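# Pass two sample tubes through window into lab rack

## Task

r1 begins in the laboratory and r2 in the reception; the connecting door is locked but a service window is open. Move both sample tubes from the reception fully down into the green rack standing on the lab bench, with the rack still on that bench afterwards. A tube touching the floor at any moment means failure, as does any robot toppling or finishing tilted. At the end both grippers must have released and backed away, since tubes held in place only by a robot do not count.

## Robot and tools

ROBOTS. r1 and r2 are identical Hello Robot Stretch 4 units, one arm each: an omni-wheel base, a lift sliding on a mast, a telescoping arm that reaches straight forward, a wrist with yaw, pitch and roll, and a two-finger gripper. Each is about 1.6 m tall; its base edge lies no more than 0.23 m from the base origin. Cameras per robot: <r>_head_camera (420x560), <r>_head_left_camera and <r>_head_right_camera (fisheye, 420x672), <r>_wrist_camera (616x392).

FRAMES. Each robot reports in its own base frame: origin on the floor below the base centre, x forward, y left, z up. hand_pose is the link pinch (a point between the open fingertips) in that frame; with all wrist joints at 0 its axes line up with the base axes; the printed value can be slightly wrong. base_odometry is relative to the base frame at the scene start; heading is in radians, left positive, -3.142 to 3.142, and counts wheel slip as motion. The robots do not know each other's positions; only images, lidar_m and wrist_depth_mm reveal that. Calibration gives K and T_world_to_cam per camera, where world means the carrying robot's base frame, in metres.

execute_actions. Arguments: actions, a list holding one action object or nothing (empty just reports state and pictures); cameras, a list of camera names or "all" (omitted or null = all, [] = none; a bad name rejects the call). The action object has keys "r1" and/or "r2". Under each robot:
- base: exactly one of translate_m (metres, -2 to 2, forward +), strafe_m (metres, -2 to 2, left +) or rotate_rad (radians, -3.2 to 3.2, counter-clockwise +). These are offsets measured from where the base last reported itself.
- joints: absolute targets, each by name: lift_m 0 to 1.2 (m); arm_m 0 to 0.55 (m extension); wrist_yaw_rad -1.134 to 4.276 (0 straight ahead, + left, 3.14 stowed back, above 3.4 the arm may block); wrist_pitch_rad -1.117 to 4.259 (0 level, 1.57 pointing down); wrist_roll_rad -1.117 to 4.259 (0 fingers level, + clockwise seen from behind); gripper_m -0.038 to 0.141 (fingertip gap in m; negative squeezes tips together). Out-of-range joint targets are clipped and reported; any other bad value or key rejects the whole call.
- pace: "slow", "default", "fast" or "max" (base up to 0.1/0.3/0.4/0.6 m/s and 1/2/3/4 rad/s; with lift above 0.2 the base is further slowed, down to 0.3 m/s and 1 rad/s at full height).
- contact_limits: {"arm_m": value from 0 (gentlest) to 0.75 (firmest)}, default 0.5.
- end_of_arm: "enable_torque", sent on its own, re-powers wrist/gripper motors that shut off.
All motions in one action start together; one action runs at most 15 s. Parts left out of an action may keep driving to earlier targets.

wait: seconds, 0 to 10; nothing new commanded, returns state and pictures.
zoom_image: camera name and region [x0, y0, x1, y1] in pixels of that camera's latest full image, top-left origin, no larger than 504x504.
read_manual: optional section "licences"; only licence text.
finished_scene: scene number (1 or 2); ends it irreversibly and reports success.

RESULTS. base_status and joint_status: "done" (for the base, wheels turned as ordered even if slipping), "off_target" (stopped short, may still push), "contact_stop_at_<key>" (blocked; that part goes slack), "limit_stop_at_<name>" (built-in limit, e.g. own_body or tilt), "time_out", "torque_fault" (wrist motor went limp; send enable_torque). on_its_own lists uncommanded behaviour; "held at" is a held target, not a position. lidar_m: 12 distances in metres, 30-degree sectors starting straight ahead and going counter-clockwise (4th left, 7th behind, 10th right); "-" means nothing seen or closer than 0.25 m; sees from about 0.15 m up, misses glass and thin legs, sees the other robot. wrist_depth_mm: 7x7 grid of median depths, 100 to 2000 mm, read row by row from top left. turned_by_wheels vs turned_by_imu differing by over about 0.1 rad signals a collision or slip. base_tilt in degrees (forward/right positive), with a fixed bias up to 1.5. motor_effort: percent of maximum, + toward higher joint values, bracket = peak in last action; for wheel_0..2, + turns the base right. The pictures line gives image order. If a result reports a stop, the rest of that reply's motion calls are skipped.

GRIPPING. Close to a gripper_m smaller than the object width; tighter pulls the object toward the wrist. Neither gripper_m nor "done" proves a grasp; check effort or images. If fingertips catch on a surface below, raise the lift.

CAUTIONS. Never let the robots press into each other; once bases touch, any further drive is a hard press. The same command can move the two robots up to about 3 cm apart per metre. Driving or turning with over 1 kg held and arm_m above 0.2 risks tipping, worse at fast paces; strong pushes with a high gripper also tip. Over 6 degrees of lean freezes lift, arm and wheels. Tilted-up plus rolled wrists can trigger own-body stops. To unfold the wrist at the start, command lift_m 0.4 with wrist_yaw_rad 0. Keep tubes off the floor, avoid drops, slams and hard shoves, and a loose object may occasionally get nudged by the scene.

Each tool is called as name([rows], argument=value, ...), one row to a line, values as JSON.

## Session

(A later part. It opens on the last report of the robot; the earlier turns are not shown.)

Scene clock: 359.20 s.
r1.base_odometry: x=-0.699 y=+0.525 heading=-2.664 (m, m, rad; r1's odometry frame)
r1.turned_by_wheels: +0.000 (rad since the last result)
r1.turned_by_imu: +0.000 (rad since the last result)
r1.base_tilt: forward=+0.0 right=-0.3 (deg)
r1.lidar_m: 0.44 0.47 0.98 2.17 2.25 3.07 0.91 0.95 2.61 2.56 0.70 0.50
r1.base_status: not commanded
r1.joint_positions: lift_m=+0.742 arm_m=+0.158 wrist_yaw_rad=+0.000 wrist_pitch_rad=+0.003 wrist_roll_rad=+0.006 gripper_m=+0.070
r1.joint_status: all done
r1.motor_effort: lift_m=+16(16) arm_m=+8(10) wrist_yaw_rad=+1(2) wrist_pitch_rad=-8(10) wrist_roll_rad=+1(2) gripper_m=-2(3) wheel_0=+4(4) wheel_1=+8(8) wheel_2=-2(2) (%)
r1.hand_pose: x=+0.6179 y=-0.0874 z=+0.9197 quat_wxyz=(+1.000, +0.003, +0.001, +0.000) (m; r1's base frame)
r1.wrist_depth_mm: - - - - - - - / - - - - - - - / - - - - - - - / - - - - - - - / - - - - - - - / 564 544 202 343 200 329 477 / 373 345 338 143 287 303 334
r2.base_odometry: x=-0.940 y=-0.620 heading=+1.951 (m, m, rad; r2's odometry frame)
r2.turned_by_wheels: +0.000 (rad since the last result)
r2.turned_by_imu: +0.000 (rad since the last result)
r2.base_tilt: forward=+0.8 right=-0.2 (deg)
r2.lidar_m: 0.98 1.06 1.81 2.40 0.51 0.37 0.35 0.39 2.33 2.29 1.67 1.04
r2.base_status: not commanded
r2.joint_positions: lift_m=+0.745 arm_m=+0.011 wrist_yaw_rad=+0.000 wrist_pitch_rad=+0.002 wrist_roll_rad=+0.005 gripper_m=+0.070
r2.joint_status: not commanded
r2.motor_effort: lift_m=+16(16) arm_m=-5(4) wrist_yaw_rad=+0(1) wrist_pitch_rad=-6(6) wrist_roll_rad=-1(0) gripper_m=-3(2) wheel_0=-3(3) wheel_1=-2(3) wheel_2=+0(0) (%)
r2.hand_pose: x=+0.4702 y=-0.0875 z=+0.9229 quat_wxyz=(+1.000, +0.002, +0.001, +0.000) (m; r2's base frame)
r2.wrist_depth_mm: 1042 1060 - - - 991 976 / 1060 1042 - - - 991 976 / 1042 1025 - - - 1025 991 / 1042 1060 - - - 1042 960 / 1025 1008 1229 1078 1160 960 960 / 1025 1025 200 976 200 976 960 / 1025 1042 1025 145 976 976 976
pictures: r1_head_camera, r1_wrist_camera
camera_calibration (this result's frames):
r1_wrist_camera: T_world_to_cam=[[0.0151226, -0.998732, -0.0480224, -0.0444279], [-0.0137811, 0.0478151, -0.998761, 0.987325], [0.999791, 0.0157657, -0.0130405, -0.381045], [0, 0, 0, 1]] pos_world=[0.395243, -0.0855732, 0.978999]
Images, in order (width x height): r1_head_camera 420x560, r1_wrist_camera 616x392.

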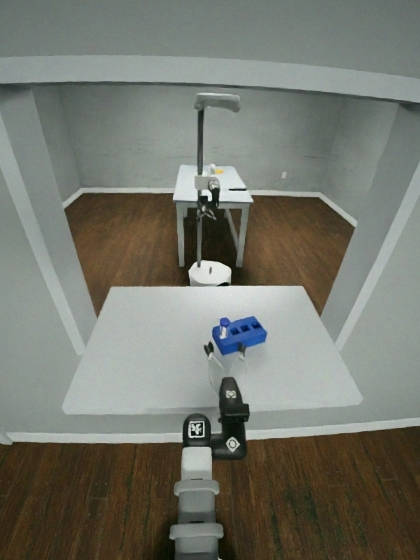

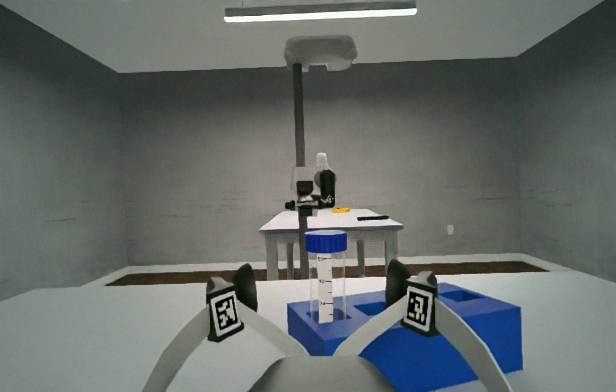

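execute_actions([
  {"r1":{"joints":{"arm_m":0.285,"lift_m":0.748},"pace":"slow"}},
], cameras=["r1_wrist_camera"])

Scene clock: 364.33 s.
r1.base_odometry: x=-0.699 y=+0.525 heading=-2.664 (m, m, rad; r1's odometry frame)
r1.turned_by_wheels: +0.000 (rad since the last result)
r1.turned_by_imu: -0.001 (rad since the last result)
r1.base_tilt: forward=-0.3 right=-0.3 (deg)
r1.lidar_m: 0.44 0.47 0.96 2.18 2.27 3.10 0.90 0.95 2.63 2.54 0.68 0.48
r1.base_status: not commanded
r1.joint_positions: lift_m=+0.748 arm_m=+0.283 wrist_yaw_rad=+0.000 wrist_pitch_rad=+0.003 wrist_roll_rad=+0.006 gripper_m=+0.070
r1.joint_status: all done
r1.motor_effort: lift_m=+22(26) arm_m=+8(12) wrist_yaw_rad=+1(1) wrist_pitch_rad=-9(8) wrist_roll_rad=+1(0) gripper_m=-2(2) wheel_0=+4(4) wheel_1=+8(8) wheel_2=-2(2) (%)
r1.hand_pose: x=+0.7429 y=-0.0874 z=+0.9253 quat_wxyz=(+1.000, +0.003, +0.001, +0.000) (m; r1's base frame)
r1.wrist_depth_mm: - - - - - - - / - - - - - - - / - - - - - - - / - - - - - - - / - - - - - - - / - - 201 442 198 500 492 / 384 355 349 143 234 236 257
r2.base_odometry: x=-0.940 y=-0.620 heading=+1.951 (m, m, rad; r2's odometry frame)
r2.turned_by_wheels: +0.000 (rad since the last result)
r2.turned_by_imu: -0.001 (rad since the last result)
r2.base_tilt: forward=+0.8 right=-0.1 (deg)
r2.lidar_m: 0.99 1.06 1.83 2.40 0.48 0.34 0.35 0.38 2.38 2.30 1.69 1.05
r2.base_status: not commanded
r2.joint_positions: lift_m=+0.745 arm_m=+0.011 wrist_yaw_rad=+0.000 wrist_pitch_rad=+0.002 wrist_roll_rad=+0.005 gripper_m=+0.070
r2.joint_status: not commanded
r2.motor_effort: lift_m=+16(16) arm_m=-5(4) wrist_yaw_rad=+0(1) wrist_pitch_rad=-7(6) wrist_roll_rad=-1(1) gripper_m=-4(1) wheel_0=-3(3) wheel_1=-2(2) wheel_2=+0(0) (%)
r2.hand_pose: x=+0.4702 y=-0.0875 z=+0.9229 quat_wxyz=(+1.000, +0.002, +0.001, +0.000) (m; r2's base frame)
r2.wrist_depth_mm: 1060 1042 - - - 991 976 / 1060 1042 - - - 1008 976 / 1025 1025 - - - 1042 991 / 1042 1025 - - - 1042 991 / 1042 1042 1255 1078 1160 960 991 / 1042 1008 200 1025 200 976 976 / 1025 1025 1008 145 976 976 960
pictures: r1_wrist_camera
camera_calibration (this result's frames):
r1_wrist_camera: T_world_to_cam=[[0.0151209, -0.998732, -0.0480225, -0.0460502], [-0.0137808, 0.0478153, -0.998761, 0.994592], [0.999791, 0.0157639, -0.0130403, -0.505912], [0, 0, 0, 1]] pos_world=[0.520209, -0.0855733, 0.984551]
Images, in order (width x height): r1_wrist_camera 616x392.

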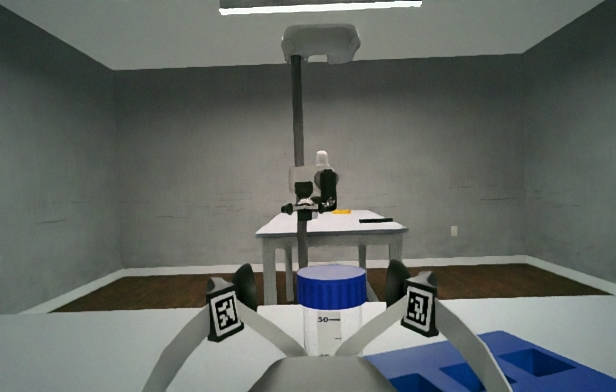

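execute_actions([
  {"r1":{"joints":{"lift_m":0.735},"pace":"slow"}},
], cameras=[])

execute_actions([
  {"r1":{"joints":{"gripper_m":0.0}}},
], cameras=["r1_wrist_camera"])

Scene clock: 367.77 s.
r1.base_odometry: x=-0.699 y=+0.525 heading=-2.664 (m, m, rad; r1's odometry frame)
r1.turned_by_wheels: +0.000 (rad since the last result)
r1.turned_by_imu: -0.001 (rad since the last result)
r1.base_tilt: forward=-0.1 right=-0.5 (deg)
r1.lidar_m: 0.45 0.49 0.98 2.18 2.25 3.09 0.90 0.96 2.62 2.55 0.67 0.50
r1.base_status: not commanded
r1.joint_positions: lift_m=+0.735 arm_m=+0.283 wrist_yaw_rad=+0.000 wrist_pitch_rad=+0.003 wrist_roll_rad=+0.006 gripper_m=+0.070
r1.joint_status: all done
r1.motor_effort: lift_m=+16(21) arm_m=+9(9) wrist_yaw_rad=+1(1) wrist_pitch_rad=-8(9) wrist_roll_rad=-2(1) gripper_m=-3(3) wheel_0=+4(5) wheel_1=+8(8) wheel_2=-2(2) (%)
r1.hand_pose: x=+0.7429 y=-0.0874 z=+0.9127 quat_wxyz=(+1.000, +0.003, +0.001, +0.000) (m; r1's base frame)
r1.wrist_depth_mm: - - - - - - - / - - - - - - - / - - - - - - - / - - - - - - - / - - - - 1983 - - / 530 512 202 452 202 462 455 / 353 329 322 143 225 198 208
r2.base_odometry: x=-0.940 y=-0.620 heading=+1.951 (m, m, rad; r2's odometry frame)
r2.turned_by_wheels: +0.000 (rad since the last result)
r2.turned_by_imu: -0.001 (rad since the last result)
r2.base_tilt: forward=+0.7 right=-0.2 (deg)
r2.lidar_m: 0.99 1.05 1.84 2.39 0.50 0.37 0.36 0.37 2.36 2.30 1.66 1.04
r2.base_status: not commanded
r2.joint_positions: lift_m=+0.745 arm_m=+0.011 wrist_yaw_rad=+0.000 wrist_pitch_rad=+0.002 wrist_roll_rad=+0.005 gripper_m=+0.070
r2.joint_status: not commanded
r2.motor_effort: lift_m=+15(16) arm_m=-4(5) wrist_yaw_rad=+0(0) wrist_pitch_rad=-7(6) wrist_roll_rad=+1(1) gripper_m=-1(2) wheel_0=-3(3) wheel_1=-2(3) wheel_2=+0(0) (%)
r2.hand_pose: x=+0.4702 y=-0.0875 z=+0.9229 quat_wxyz=(+1.000, +0.002, +0.001, +0.000) (m; r2's base frame)
r2.wrist_depth_mm: 1025 1042 - - - 976 976 / 1060 1060 - - - 1025 991 / 1060 1025 - - - 1008 976 / 1008 1025 - - - 1042 991 / 1060 1025 1281 1078 1138 976 960 / 1060 1008 199 991 200 960 960 / 1025 991 1025 145 1008 946 960
pictures: none
No camera images: the call's "cameras" was empty. Leave "cameras" out to get every camera's image.

Scene clock: 369.27 s.
r1.base_odometry: x=-0.699 y=+0.525 heading=-2.664 (m, m, rad; r1's odometry frame)
r1.turned_by_wheels: +0.000 (rad since the last result)
r1.turned_by_imu: +0.000 (rad since the last result)
r1.base_tilt: forward=-0.1 right=-0.2 (deg)
r1.lidar_m: 0.46 0.48 0.95 2.18 2.27 3.05 0.91 0.96 2.64 2.54 0.67 0.49
r1.base_status: not commanded
r1.joint_positions: lift_m=+0.735 arm_m=+0.283 wrist_yaw_rad=+0.000 wrist_pitch_rad=+0.003 wrist_roll_rad=+0.006 gripper_m=+0.000
r1.joint_status: all done
r1.motor_effort: lift_m=+16(16) arm_m=+9(9) wrist_yaw_rad=+1(2) wrist_pitch_rad=-9(8) wrist_roll_rad=+0(1) gripper_m=-7(8) wheel_0=+4(4) wheel_1=+8(8) wheel_2=-2(2) (%)
r1.hand_pose: x=+0.7428 y=-0.0875 z=+0.9127 quat_wxyz=(+1.000, +0.003, +0.001, +0.000) (m; r1's base frame)
r1.wrist_depth_mm: - - - - - - - / - - - - - - - / - - - - - - - / - - - - - - - / - - - 188 - - - / 530 517 500 191 192 466 455 / 353 347 301 136 221 187 209
r2.base_odometry: x=-0.940 y=-0.620 heading=+1.951 (m, m, rad; r2's odometry frame)
r2.turned_by_wheels: +0.000 (rad since the last result)
r2.turned_by_imu: +0.000 (rad since the last result)
r2.base_tilt: forward=+0.6 right=-0.1 (deg)
r2.lidar_m: 1.00 1.07 1.82 2.39 0.48 0.37 0.33 0.38 2.37 2.30 1.66 1.04
r2.base_status: not commanded
r2.joint_positions: lift_m=+0.745 arm_m=+0.011 wrist_yaw_rad=+0.000 wrist_pitch_rad=+0.002 wrist_roll_rad=+0.005 gripper_m=+0.070
r2.joint_status: not commanded
r2.motor_effort: lift_m=+16(16) arm_m=-5(4) wrist_yaw_rad=+0(0) wrist_pitch_rad=-6(5) wrist_roll_rad=+1(2) gripper_m=-4(3) wheel_0=-3(3) wheel_1=-2(2) wheel_2=+0(0) (%)
r2.hand_pose: x=+0.4702 y=-0.0875 z=+0.9229 quat_wxyz=(+1.000, +0.002, +0.001, +0.000) (m; r2's base frame)
r2.wrist_depth_mm: 1042 1025 - - - 976 991 / 1042 1042 - - - 1008 960 / 1042 1042 - - - 1025 991 / 1042 1025 - - - 1060 976 / 1042 1025 1255 1060 1160 991 976 / 1025 1008 200 991 199 960 960 / 1025 1025 991 145 991 976 976
pictures: r1_wrist_camera
camera_calibration (this result's frames):
r1_wrist_camera: T_world_to_cam=[[0.0148636, -0.998736, -0.0480226, -0.0465353], [-0.0137684, 0.0478189, -0.998761, 0.982069], [0.999795, 0.0155064, -0.0130403, -0.506093], [0, 0, 0, 1]] pos_world=[0.520202, -0.0855903, 0.972018]
Images, in order (width x height): r1_wrist_camera 616x392.

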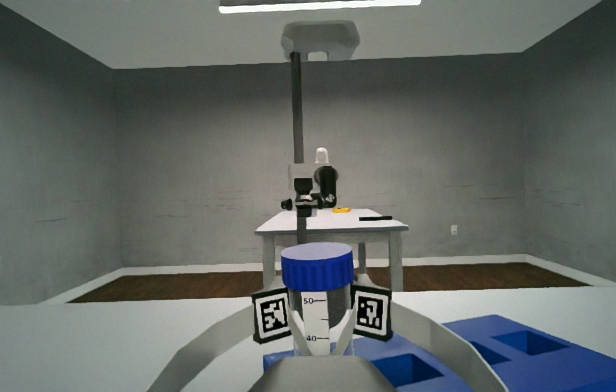

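execute_actions([
  {"r1":{"joints":{"lift_m":0.9,"gripper_m":-0.01},"pace":"slow"}},
], cameras=["r1_wrist_camera"])

execute_actions([
  {"r1":{"base":{"translate_m":-0.15},"joints":{"arm_m":0.01}}},
], cameras=[])

execute_actions([
  {"r1":{"base":{"rotate_rad":-1.571},"pace":"slow"}},
], cameras=[])

execute_actions([
  {"r1":{"base":{"translate_m":-0.62}}},
], cameras=[])

execute_actions([
  {"r1":{"base":{"strafe_m":-1.29}}},
], cameras=["r1_wrist_camera","r1_head_camera"])

Scene clock: 377.30 s.
r1.base_odometry: x=-0.699 y=+0.525 heading=-2.664 (m, m, rad; r1's odometry frame)
r1.turned_by_wheels: +0.000 (rad since the last result)
r1.turned_by_imu: -0.001 (rad since the last result)
r1.base_tilt: forward=-0.1 right=-0.4 (deg)
r1.lidar_m: 0.44 0.47 0.95 2.18 2.27 3.07 0.90 0.93 2.63 2.55 0.68 0.47
r1.base_status: not commanded
r1.joint_positions: lift_m=+0.900 arm_m=+0.283 wrist_yaw_rad=+0.000 wrist_pitch_rad=+0.003 wrist_roll_rad=+0.006 gripper_m=-0.010
r1.joint_status: all done
r1.motor_effort: lift_m=+22(24) arm_m=+9(9) wrist_yaw_rad=+1(2) wrist_pitch_rad=-9(9) wrist_roll_rad=-1(1) gripper_m=-8(7) wheel_0=+5(5) wheel_1=+8(8) wheel_2=-2(2) (%)
r1.hand_pose: x=+0.7429 y=-0.0875 z=+1.0772 quat_wxyz=(+1.000, +0.003, +0.001, +0.000) (m; r1's base frame)
r1.wrist_depth_mm: - - - - - - - / - - - - - - - / - - - - - - - / - - - - - - - / - - - 1336 - - - / - - - 189 190 - - / - - - 161 - - -
r2.base_odometry: x=-0.940 y=-0.620 heading=+1.951 (m, m, rad; r2's odometry frame)
r2.turned_by_wheels: +0.000 (rad since the last result)
r2.turned_by_imu: -0.001 (rad since the last result)
r2.base_tilt: forward=+0.8 right=-0.2 (deg)
r2.lidar_m: 1.00 1.06 1.82 2.39 0.51 0.36 0.33 0.36 2.34 2.29 1.68 1.05
r2.base_status: not commanded
r2.joint_positions: lift_m=+0.745 arm_m=+0.011 wrist_yaw_rad=+0.000 wrist_pitch_rad=+0.002 wrist_roll_rad=+0.005 gripper_m=+0.070
r2.joint_status: not commanded
r2.motor_effort: lift_m=+16(15) arm_m=-5(5) wrist_yaw_rad=+0(1) wrist_pitch_rad=-7(5) wrist_roll_rad=+1(1) gripper_m=-2(3) wheel_0=-3(3) wheel_1=-2(2) wheel_2=+0(0) (%)
r2.hand_pose: x=+0.4702 y=-0.0875 z=+0.9229 quat_wxyz=(+1.000, +0.002, +0.001, +0.000) (m; r2's base frame)
r2.wrist_depth_mm: 1060 1042 - - - 976 991 / 1042 1025 - - - 1025 976 / 1042 1042 - - - 1042 991 / 1025 1042 - - - 1025 960 / 1042 1025 1255 1060 1182 976 946 / 1042 1025 200 991 199 976 976 / 1042 1008 976 145 991 960 960
pictures: r1_wrist_camera
camera_calibration (this result's frames):
r1_wrist_camera: T_world_to_cam=[[0.0148571, -0.998736, -0.0480246, -0.0386294], [-0.0139112, 0.0478187, -0.998759, 1.14645], [0.999793, 0.0155068, -0.0131832, -0.503797], [0, 0, 0, 1]] pos_world=[0.520215, -0.0855902, 1.13653]
Images, in order (width x height): r1_wrist_camera 616x392.

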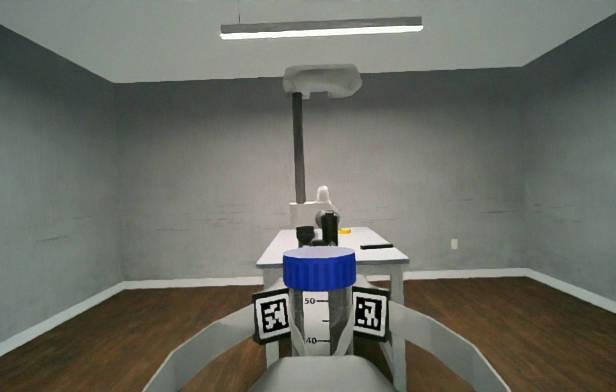

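Scene clock: 379.23 s.
r1.base_odometry: x=-0.566 y=+0.593 heading=-2.664 (m, m, rad; r1's odometry frame)
r1.turned_by_wheels: -0.001 (rad since the last result)
r1.turned_by_imu: +0.000 (rad since the last result)
r1.base_tilt: forward=+0.0 right=-0.3 (deg)
r1.lidar_m: 0.58 0.65 1.18 2.17 2.25 3.07 0.77 0.80 2.63 2.56 1.18 0.64
r1.base_status: done
r1.joint_positions: lift_m=+0.900 arm_m=+0.012 wrist_yaw_rad=+0.000 wrist_pitch_rad=+0.003 wrist_roll_rad=+0.006 gripper_m=-0.010
r1.joint_status: all done
r1.motor_effort: lift_m=+22(22) arm_m=-9(8) wrist_yaw_rad=+1(0) wrist_pitch_rad=-9(9) wrist_roll_rad=+2(2) gripper_m=-7(6) wheel_0=-3(7) wheel_1=-7(9) wheel_2=+3(10) (%)
r1.hand_pose: x=+0.4709 y=-0.0875 z=+1.0772 quat_wxyz=(+1.000, +0.003, +0.001, +0.000) (m; r1's base frame)
r1.wrist_depth_mm: 723 - - - - - 668 / 715 - - - - - 676 / 707 - - - - - 683 / 707 - - - - - 683 / 699 - - 1537 - - 691 / 691 - - 189 190 - 699 / 654 732 640 161 615 609 647
r2.base_odometry: x=-0.940 y=-0.620 heading=+1.951 (m, m, rad; r2's odometry frame)
r2.turned_by_wheels: +0.000 (rad since the last result)
r2.turned_by_imu: -0.001 (rad since the last result)
r2.base_tilt: forward=+0.9 right=-0.1 (deg)
r2.lidar_m: 0.99 1.07 1.82 2.38 0.52 0.38 0.33 0.36 2.36 2.28 1.68 1.04
r2.base_status: not commanded
r2.joint_positions: lift_m=+0.745 arm_m=+0.011 wrist_yaw_rad=+0.000 wrist_pitch_rad=+0.002 wrist_roll_rad=+0.005 gripper_m=+0.070
r2.joint_status: not commanded
r2.motor_effort: lift_m=+15(16) arm_m=-5(4) wrist_yaw_rad=+0(0) wrist_pitch_rad=-5(5) wrist_roll_rad=+2(0) gripper_m=-3(3) wheel_0=-3(3) wheel_1=-2(2) wheel_2=+0(0) (%)
r2.hand_pose: x=+0.4702 y=-0.0875 z=+0.9229 quat_wxyz=(+1.000, +0.002, +0.001, +0.000) (m; r2's base frame)
r2.wrist_depth_mm: 1025 1042 - - - 976 976 / 1025 1042 - - - 991 976 / 1042 1025 - - - 1025 991 / 1025 1025 - - - 1042 991 / 1025 1008 1281 1060 1182 976 976 / 1042 1025 200 976 200 976 946 / 1025 1025 1025 145 1008 976 960
pictures: none
No camera images: the call's "cameras" was empty. Leave "cameras" out to get every camera's image.

Scene clock: 382.10 s.
r1.base_odometry: x=-0.566 y=+0.593 heading=+2.049 (m, m, rad; r1's odometry frame)
r1.turned_by_wheels: -1.570 (rad since the last result)
r1.turned_by_imu: -1.557 (rad since the last result)
r1.base_tilt: forward=-0.1 right=-0.4 (deg)
r1.lidar_m: 2.54 1.18 0.63 0.59 0.62 1.17 2.16 2.29 3.08 0.76 0.79 2.62
r1.base_status: done
r1.joint_positions: lift_m=+0.900 arm_m=+0.012 wrist_yaw_rad=+0.000 wrist_pitch_rad=+0.003 wrist_roll_rad=+0.006 gripper_m=-0.010
r1.joint_status: not commanded
r1.motor_effort: lift_m=+22(22) arm_m=-8(9) wrist_yaw_rad=+1(1) wrist_pitch_rad=-9(9) wrist_roll_rad=+1(2) gripper_m=-7(9) wheel_0=+6(8) wheel_1=+8(11) wheel_2=+4(7) (%)
r1.hand_pose: x=+0.4709 y=-0.0874 z=+1.0772 quat_wxyz=(+1.000, +0.003, +0.001, +0.000) (m; r1's base frame)
r1.wrist_depth_mm: 1397 - - - - - - / 1397 - - - - - - / 1397 - - - - - - / 1397 - - - - - - / 1366 - - - - - - / 1366 - - 189 190 - - / 1366 1863 - 161 - - -
r2.base_odometry: x=-0.940 y=-0.620 heading=+1.951 (m, m, rad; r2's odometry frame)
r2.turned_by_wheels: +0.000 (rad since the last result)
r2.turned_by_imu: -0.001 (rad since the last result)
r2.base_tilt: forward=+0.7 right=-0.2 (deg)
r2.lidar_m: 1.00 1.05 1.78 2.39 0.51 0.35 0.33 0.38 2.38 2.31 1.67 1.05
r2.base_status: not commanded
r2.joint_positions: lift_m=+0.745 arm_m=+0.011 wrist_yaw_rad=+0.000 wrist_pitch_rad=+0.002 wrist_roll_rad=+0.005 gripper_m=+0.070
r2.joint_status: not commanded
r2.motor_effort: lift_m=+15(16) arm_m=-5(5) wrist_yaw_rad=+1(0) wrist_pitch_rad=-6(7) wrist_roll_rad=+0(1) gripper_m=-4(1) wheel_0=-3(3) wheel_1=-3(2) wheel_2=+0(0) (%)
r2.hand_pose: x=+0.4702 y=-0.0875 z=+0.9229 quat_wxyz=(+1.000, +0.002, +0.001, +0.000) (m; r2's base frame)
r2.wrist_depth_mm: 1060 1042 - - - 991 976 / 1042 1025 - - - 1008 960 / 1042 1042 - - - 1025 960 / 1042 1025 - - - 1042 991 / 1042 1025 1281 1078 1160 976 960 / 1042 1008 200 991 200 960 976 / 1042 1025 1008 145 1008 976 960
pictures: none
No camera images: the call's "cameras" was empty. Leave "cameras" out to get every camera's image.

Scene clock: 385.67 s.
r1.base_odometry: x=-0.281 y=+0.043 heading=+2.048 (m, m, rad; r1's odometry frame)
r1.turned_by_wheels: -0.001 (rad since the last result)
r1.turned_by_imu: +0.001 (rad since the last result)
r1.base_tilt: forward=-0.1 right=-0.4 (deg)
r1.lidar_m: 3.16 0.86 0.66 0.82 0.83 1.14 1.57 1.61 2.22 1.74 0.88 1.12
r1.base_status: done
r1.joint_positions: lift_m=+0.900 arm_m=+0.012 wrist_yaw_rad=+0.000 wrist_pitch_rad=+0.003 wrist_roll_rad=+0.006 gripper_m=-0.010
r1.joint_status: not commanded
r1.motor_effort: lift_m=+21(22) arm_m=-9(9) wrist_yaw_rad=+1(0) wrist_pitch_rad=-9(8) wrist_roll_rad=+1(0) gripper_m=-7(9) wheel_0=-3(10) wheel_1=-8(12) wheel_2=+0(12) (%)
r1.hand_pose: x=+0.4709 y=-0.0874 z=+1.0773 quat_wxyz=(+1.000, +0.003, +0.001, +0.000) (m; r1's base frame)
r1.wrist_depth_mm: 1430 - - - - - - / 1366 - - - - - - / 1397 - - - - - - / 1366 - - - - - - / 1366 - - - - - - / 1366 1983 - 189 190 - - / 1336 1808 - 161 - - -
r2.base_odometry: x=-0.940 y=-0.620 heading=+1.951 (m, m, rad; r2's odometry frame)
r2.turned_by_wheels: +0.000 (rad since the last result)
r2.turned_by_imu: -0.001 (rad since the last result)
r2.base_tilt: forward=+0.9 right=-0.1 (deg)
r2.lidar_m: 0.99 1.06 1.81 2.40 0.50 0.38 0.33 0.36 2.36 2.30 1.67 1.03
r2.base_status: not commanded
r2.joint_positions: lift_m=+0.745 arm_m=+0.011 wrist_yaw_rad=+0.000 wrist_pitch_rad=+0.002 wrist_roll_rad=+0.005 gripper_m=+0.070
r2.joint_status: not commanded
r2.motor_effort: lift_m=+16(16) arm_m=-5(5) wrist_yaw_rad=+1(0) wrist_pitch_rad=-5(5) wrist_roll_rad=+1(1) gripper_m=-2(1) wheel_0=-3(3) wheel_1=-2(2) wheel_2=+0(0) (%)
r2.hand_pose: x=+0.4702 y=-0.0875 z=+0.9229 quat_wxyz=(+1.000, +0.002, +0.001, +0.000) (m; r2's base frame)
r2.wrist_depth_mm: 1060 1025 - - - 991 976 / 1042 1042 - - - 1025 976 / 1042 1042 - - - 1025 976 / 1042 1025 - - - 1060 976 / 1042 1008 1255 1098 1182 960 976 / 1025 1025 200 976 200 991 960 / 1025 1008 1008 145 976 960 946
pictures: none
No camera images: the call's "cameras" was empty. Leave "cameras" out to get every camera's image.

Scene clock: 391.30 s.
r1.base_odometry: x=+0.865 y=+0.635 heading=+2.048 (m, m, rad; r1's odometry frame)
r1.turned_by_wheels: +0.000 (rad since the last result)
r1.turned_by_imu: -0.005 (rad since the last result)
r1.base_tilt: forward=-0.1 right=-0.4 (deg)
r1.lidar_m: 0.41 0.43 0.57 1.91 2.12 1.62 1.53 1.61 2.18 2.18 0.64 0.44
r1.base_status: done
r1.joint_positions: lift_m=+0.900 arm_m=+0.012 wrist_yaw_rad=+0.000 wrist_pitch_rad=+0.003 wrist_roll_rad=+0.006 gripper_m=-0.010
r1.joint_status: not commanded
r1.motor_effort: lift_m=+21(21) arm_m=-9(9) wrist_yaw_rad=+1(1) wrist_pitch_rad=-9(9) wrist_roll_rad=+0(2) gripper_m=-7(9) wheel_0=+3(8) wheel_1=-7(13) wheel_2=+0(1) (%)
r1.hand_pose: x=+0.4709 y=-0.0874 z=+1.0773 quat_wxyz=(+1.000, +0.003, +0.001, +0.000) (m; r1's base frame)
r1.wrist_depth_mm: - - - - - - - / - - - - - - - / - - - - - - - / - - - - - - - / - - - - - - - / - - - 189 190 - - / - 878 759 161 768 723 798
r2.base_odometry: x=-0.940 y=-0.620 heading=+1.951 (m, m, rad; r2's odometry frame)
r2.turned_by_wheels: +0.000 (rad since the last result)
r2.turned_by_imu: -0.001 (rad since the last result)
r2.base_tilt: forward=+0.8 right=+0.0 (deg)
r2.lidar_m: 0.99 1.05 1.82 2.41 0.51 0.37 0.32 0.37 2.38 2.28 1.68 1.03
r2.base_status: not commanded
r2.joint_positions: lift_m=+0.745 arm_m=+0.011 wrist_yaw_rad=+0.000 wrist_pitch_rad=+0.002 wrist_roll_rad=+0.005 gripper_m=+0.070
r2.joint_status: not commanded
r2.motor_effort: lift_m=+16(16) arm_m=-4(5) wrist_yaw_rad=+0(0) wrist_pitch_rad=-5(6) wrist_roll_rad=+1(1) gripper_m=+0(3) wheel_0=-3(3) wheel_1=-2(2) wheel_2=+0(0) (%)
r2.hand_pose: x=+0.4702 y=-0.0875 z=+0.9229 quat_wxyz=(+1.000, +0.002, +0.001, +0.000) (m; r2's base frame)
r2.wrist_depth_mm: 1042 1025 - - - 976 976 / 1025 1042 - - - 1008 991 / 1042 1025 - - - 1025 960 / 1060 1042 - - - 1060 976 / 1025 1025 1255 1060 1138 991 976 / 1025 1025 200 976 200 960 976 / 1042 1008 991 145 976 976 976
pictures: r1_head_camera, r1_wrist_camera
camera_calibration (this result's frames):
r1_wrist_camera: T_world_to_cam=[[0.0150395, -0.998733, -0.0480253, -0.0346174], [-0.0140291, 0.0478152, -0.998758, 1.14277], [0.999788, 0.0156946, -0.0132922, -0.231759], [0, 0, 0, 1]] pos_world=[0.248263, -0.0855778, 1.13661]
Images, in order (width x height): r1_head_camera 420x560, r1_wrist_camera 616x392.

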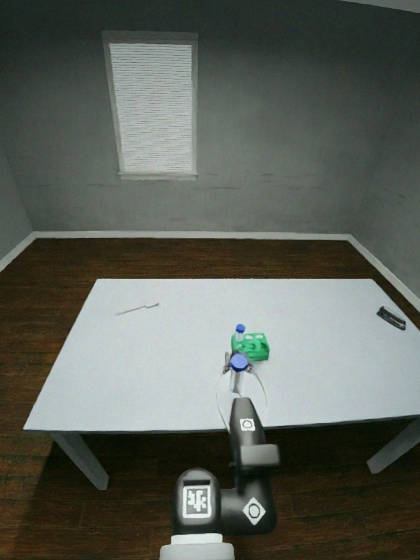

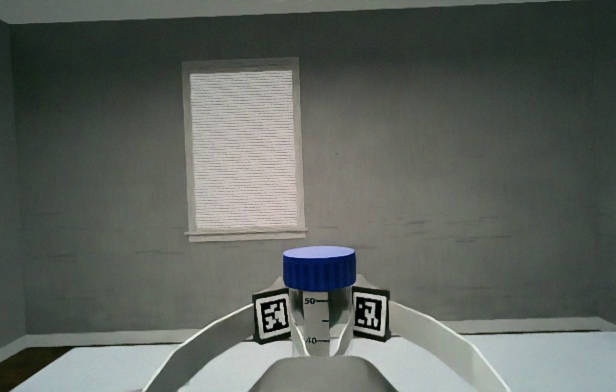

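execute_actions([
  {"r1":{"base":{"strafe_m":-0.15},"joints":{"arm_m":0.265,"lift_m":0.80},"pace":"slow"}},
], cameras=["r1_head_camera"])

zoom_image(camera="r1_head_camera", region=[170,290,270,370])

Scene clock: 398.47 s.
r1.base_odometry: x=+0.998 y=+0.704 heading=+2.048 (m, m, rad; r1's odometry frame)
r1.turned_by_wheels: +0.000 (rad since the last result)
r1.turned_by_imu: -0.002 (rad since the last result)
r1.base_tilt: forward=+0.0 right=-0.3 (deg)
r1.lidar_m: 0.40 0.45 0.59 2.04 2.23 1.61 1.54 1.62 2.12 2.01 0.63 0.43
r1.base_status: done
r1.joint_positions: lift_m=+0.800 arm_m=+0.263 wrist_yaw_rad=+0.000 wrist_pitch_rad=+0.003 wrist_roll_rad=+0.006 gripper_m=-0.010
r1.joint_status: all done
r1.motor_effort: lift_m=+16(20) arm_m=+9(2) wrist_yaw_rad=+1(2) wrist_pitch_rad=-9(9) wrist_roll_rad=+0(0) gripper_m=-9(8) wheel_0=+5(8) wheel_1=-9(14) wheel_2=+0(0) (%)
r1.hand_pose: x=+0.7228 y=-0.0874 z=+0.9776 quat_wxyz=(+1.000, +0.003, +0.001, +0.000) (m; r1's base frame)
r1.wrist_depth_mm: - - - - - - - / - - - - - - - / - - - - - - - / - - - - - - - / - - - - - - - / - - - 189 190 - - / 647 634 549 161 564 525 580
r2.base_odometry: x=-0.940 y=-0.620 heading=+1.951 (m, m, rad; r2's odometry frame)
r2.turned_by_wheels: +0.000 (rad since the last result)
r2.turned_by_imu: -0.002 (rad since the last result)
r2.base_tilt: forward=+0.8 right=-0.2 (deg)
r2.lidar_m: 1.00 1.07 1.81 2.40 0.51 0.36 0.35 0.37 2.36 2.30 1.68 1.02
r2.base_status: not commanded
r2.joint_positions: lift_m=+0.745 arm_m=+0.011 wrist_yaw_rad=+0.000 wrist_pitch_rad=+0.002 wrist_roll_rad=+0.005 gripper_m=+0.070
r2.joint_status: not commanded
r2.motor_effort: lift_m=+16(15) arm_m=-5(4) wrist_yaw_rad=+1(1) wrist_pitch_rad=-7(6) wrist_roll_rad=-1(1) gripper_m=-1(3) wheel_0=-3(3) wheel_1=-2(3) wheel_2=+0(0) (%)
r2.hand_pose: x=+0.4702 y=-0.0875 z=+0.9229 quat_wxyz=(+1.000, +0.002, +0.001, +0.000) (m; r2's base frame)
r2.wrist_depth_mm: 1060 1060 - - - 991 976 / 1042 1042 - - - 1008 976 / 1042 1025 - - - 1025 976 / 1042 1042 - - - 1025 991 / 1060 1025 1281 1078 1160 960 991 / 1025 1025 200 991 199 991 946 / 1042 1042 1025 145 991 946 991
pictures: r1_head_camera
Images, in order (width x height): r1_head_camera 420x560.

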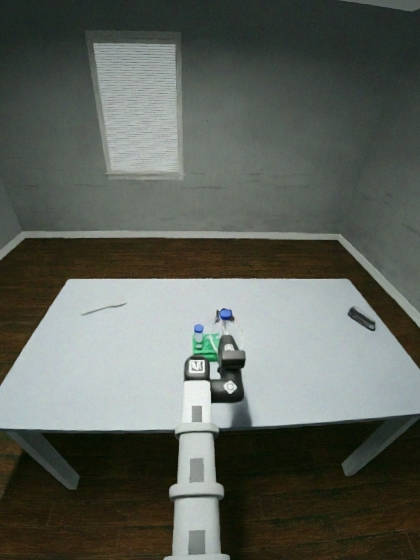

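Region (170, 290, 270, 370) of r1_head_camera's 420x560 image, scaled by 5.040, with more detail than that image has; it fills the top 403 rows of this view, and the rest is white.

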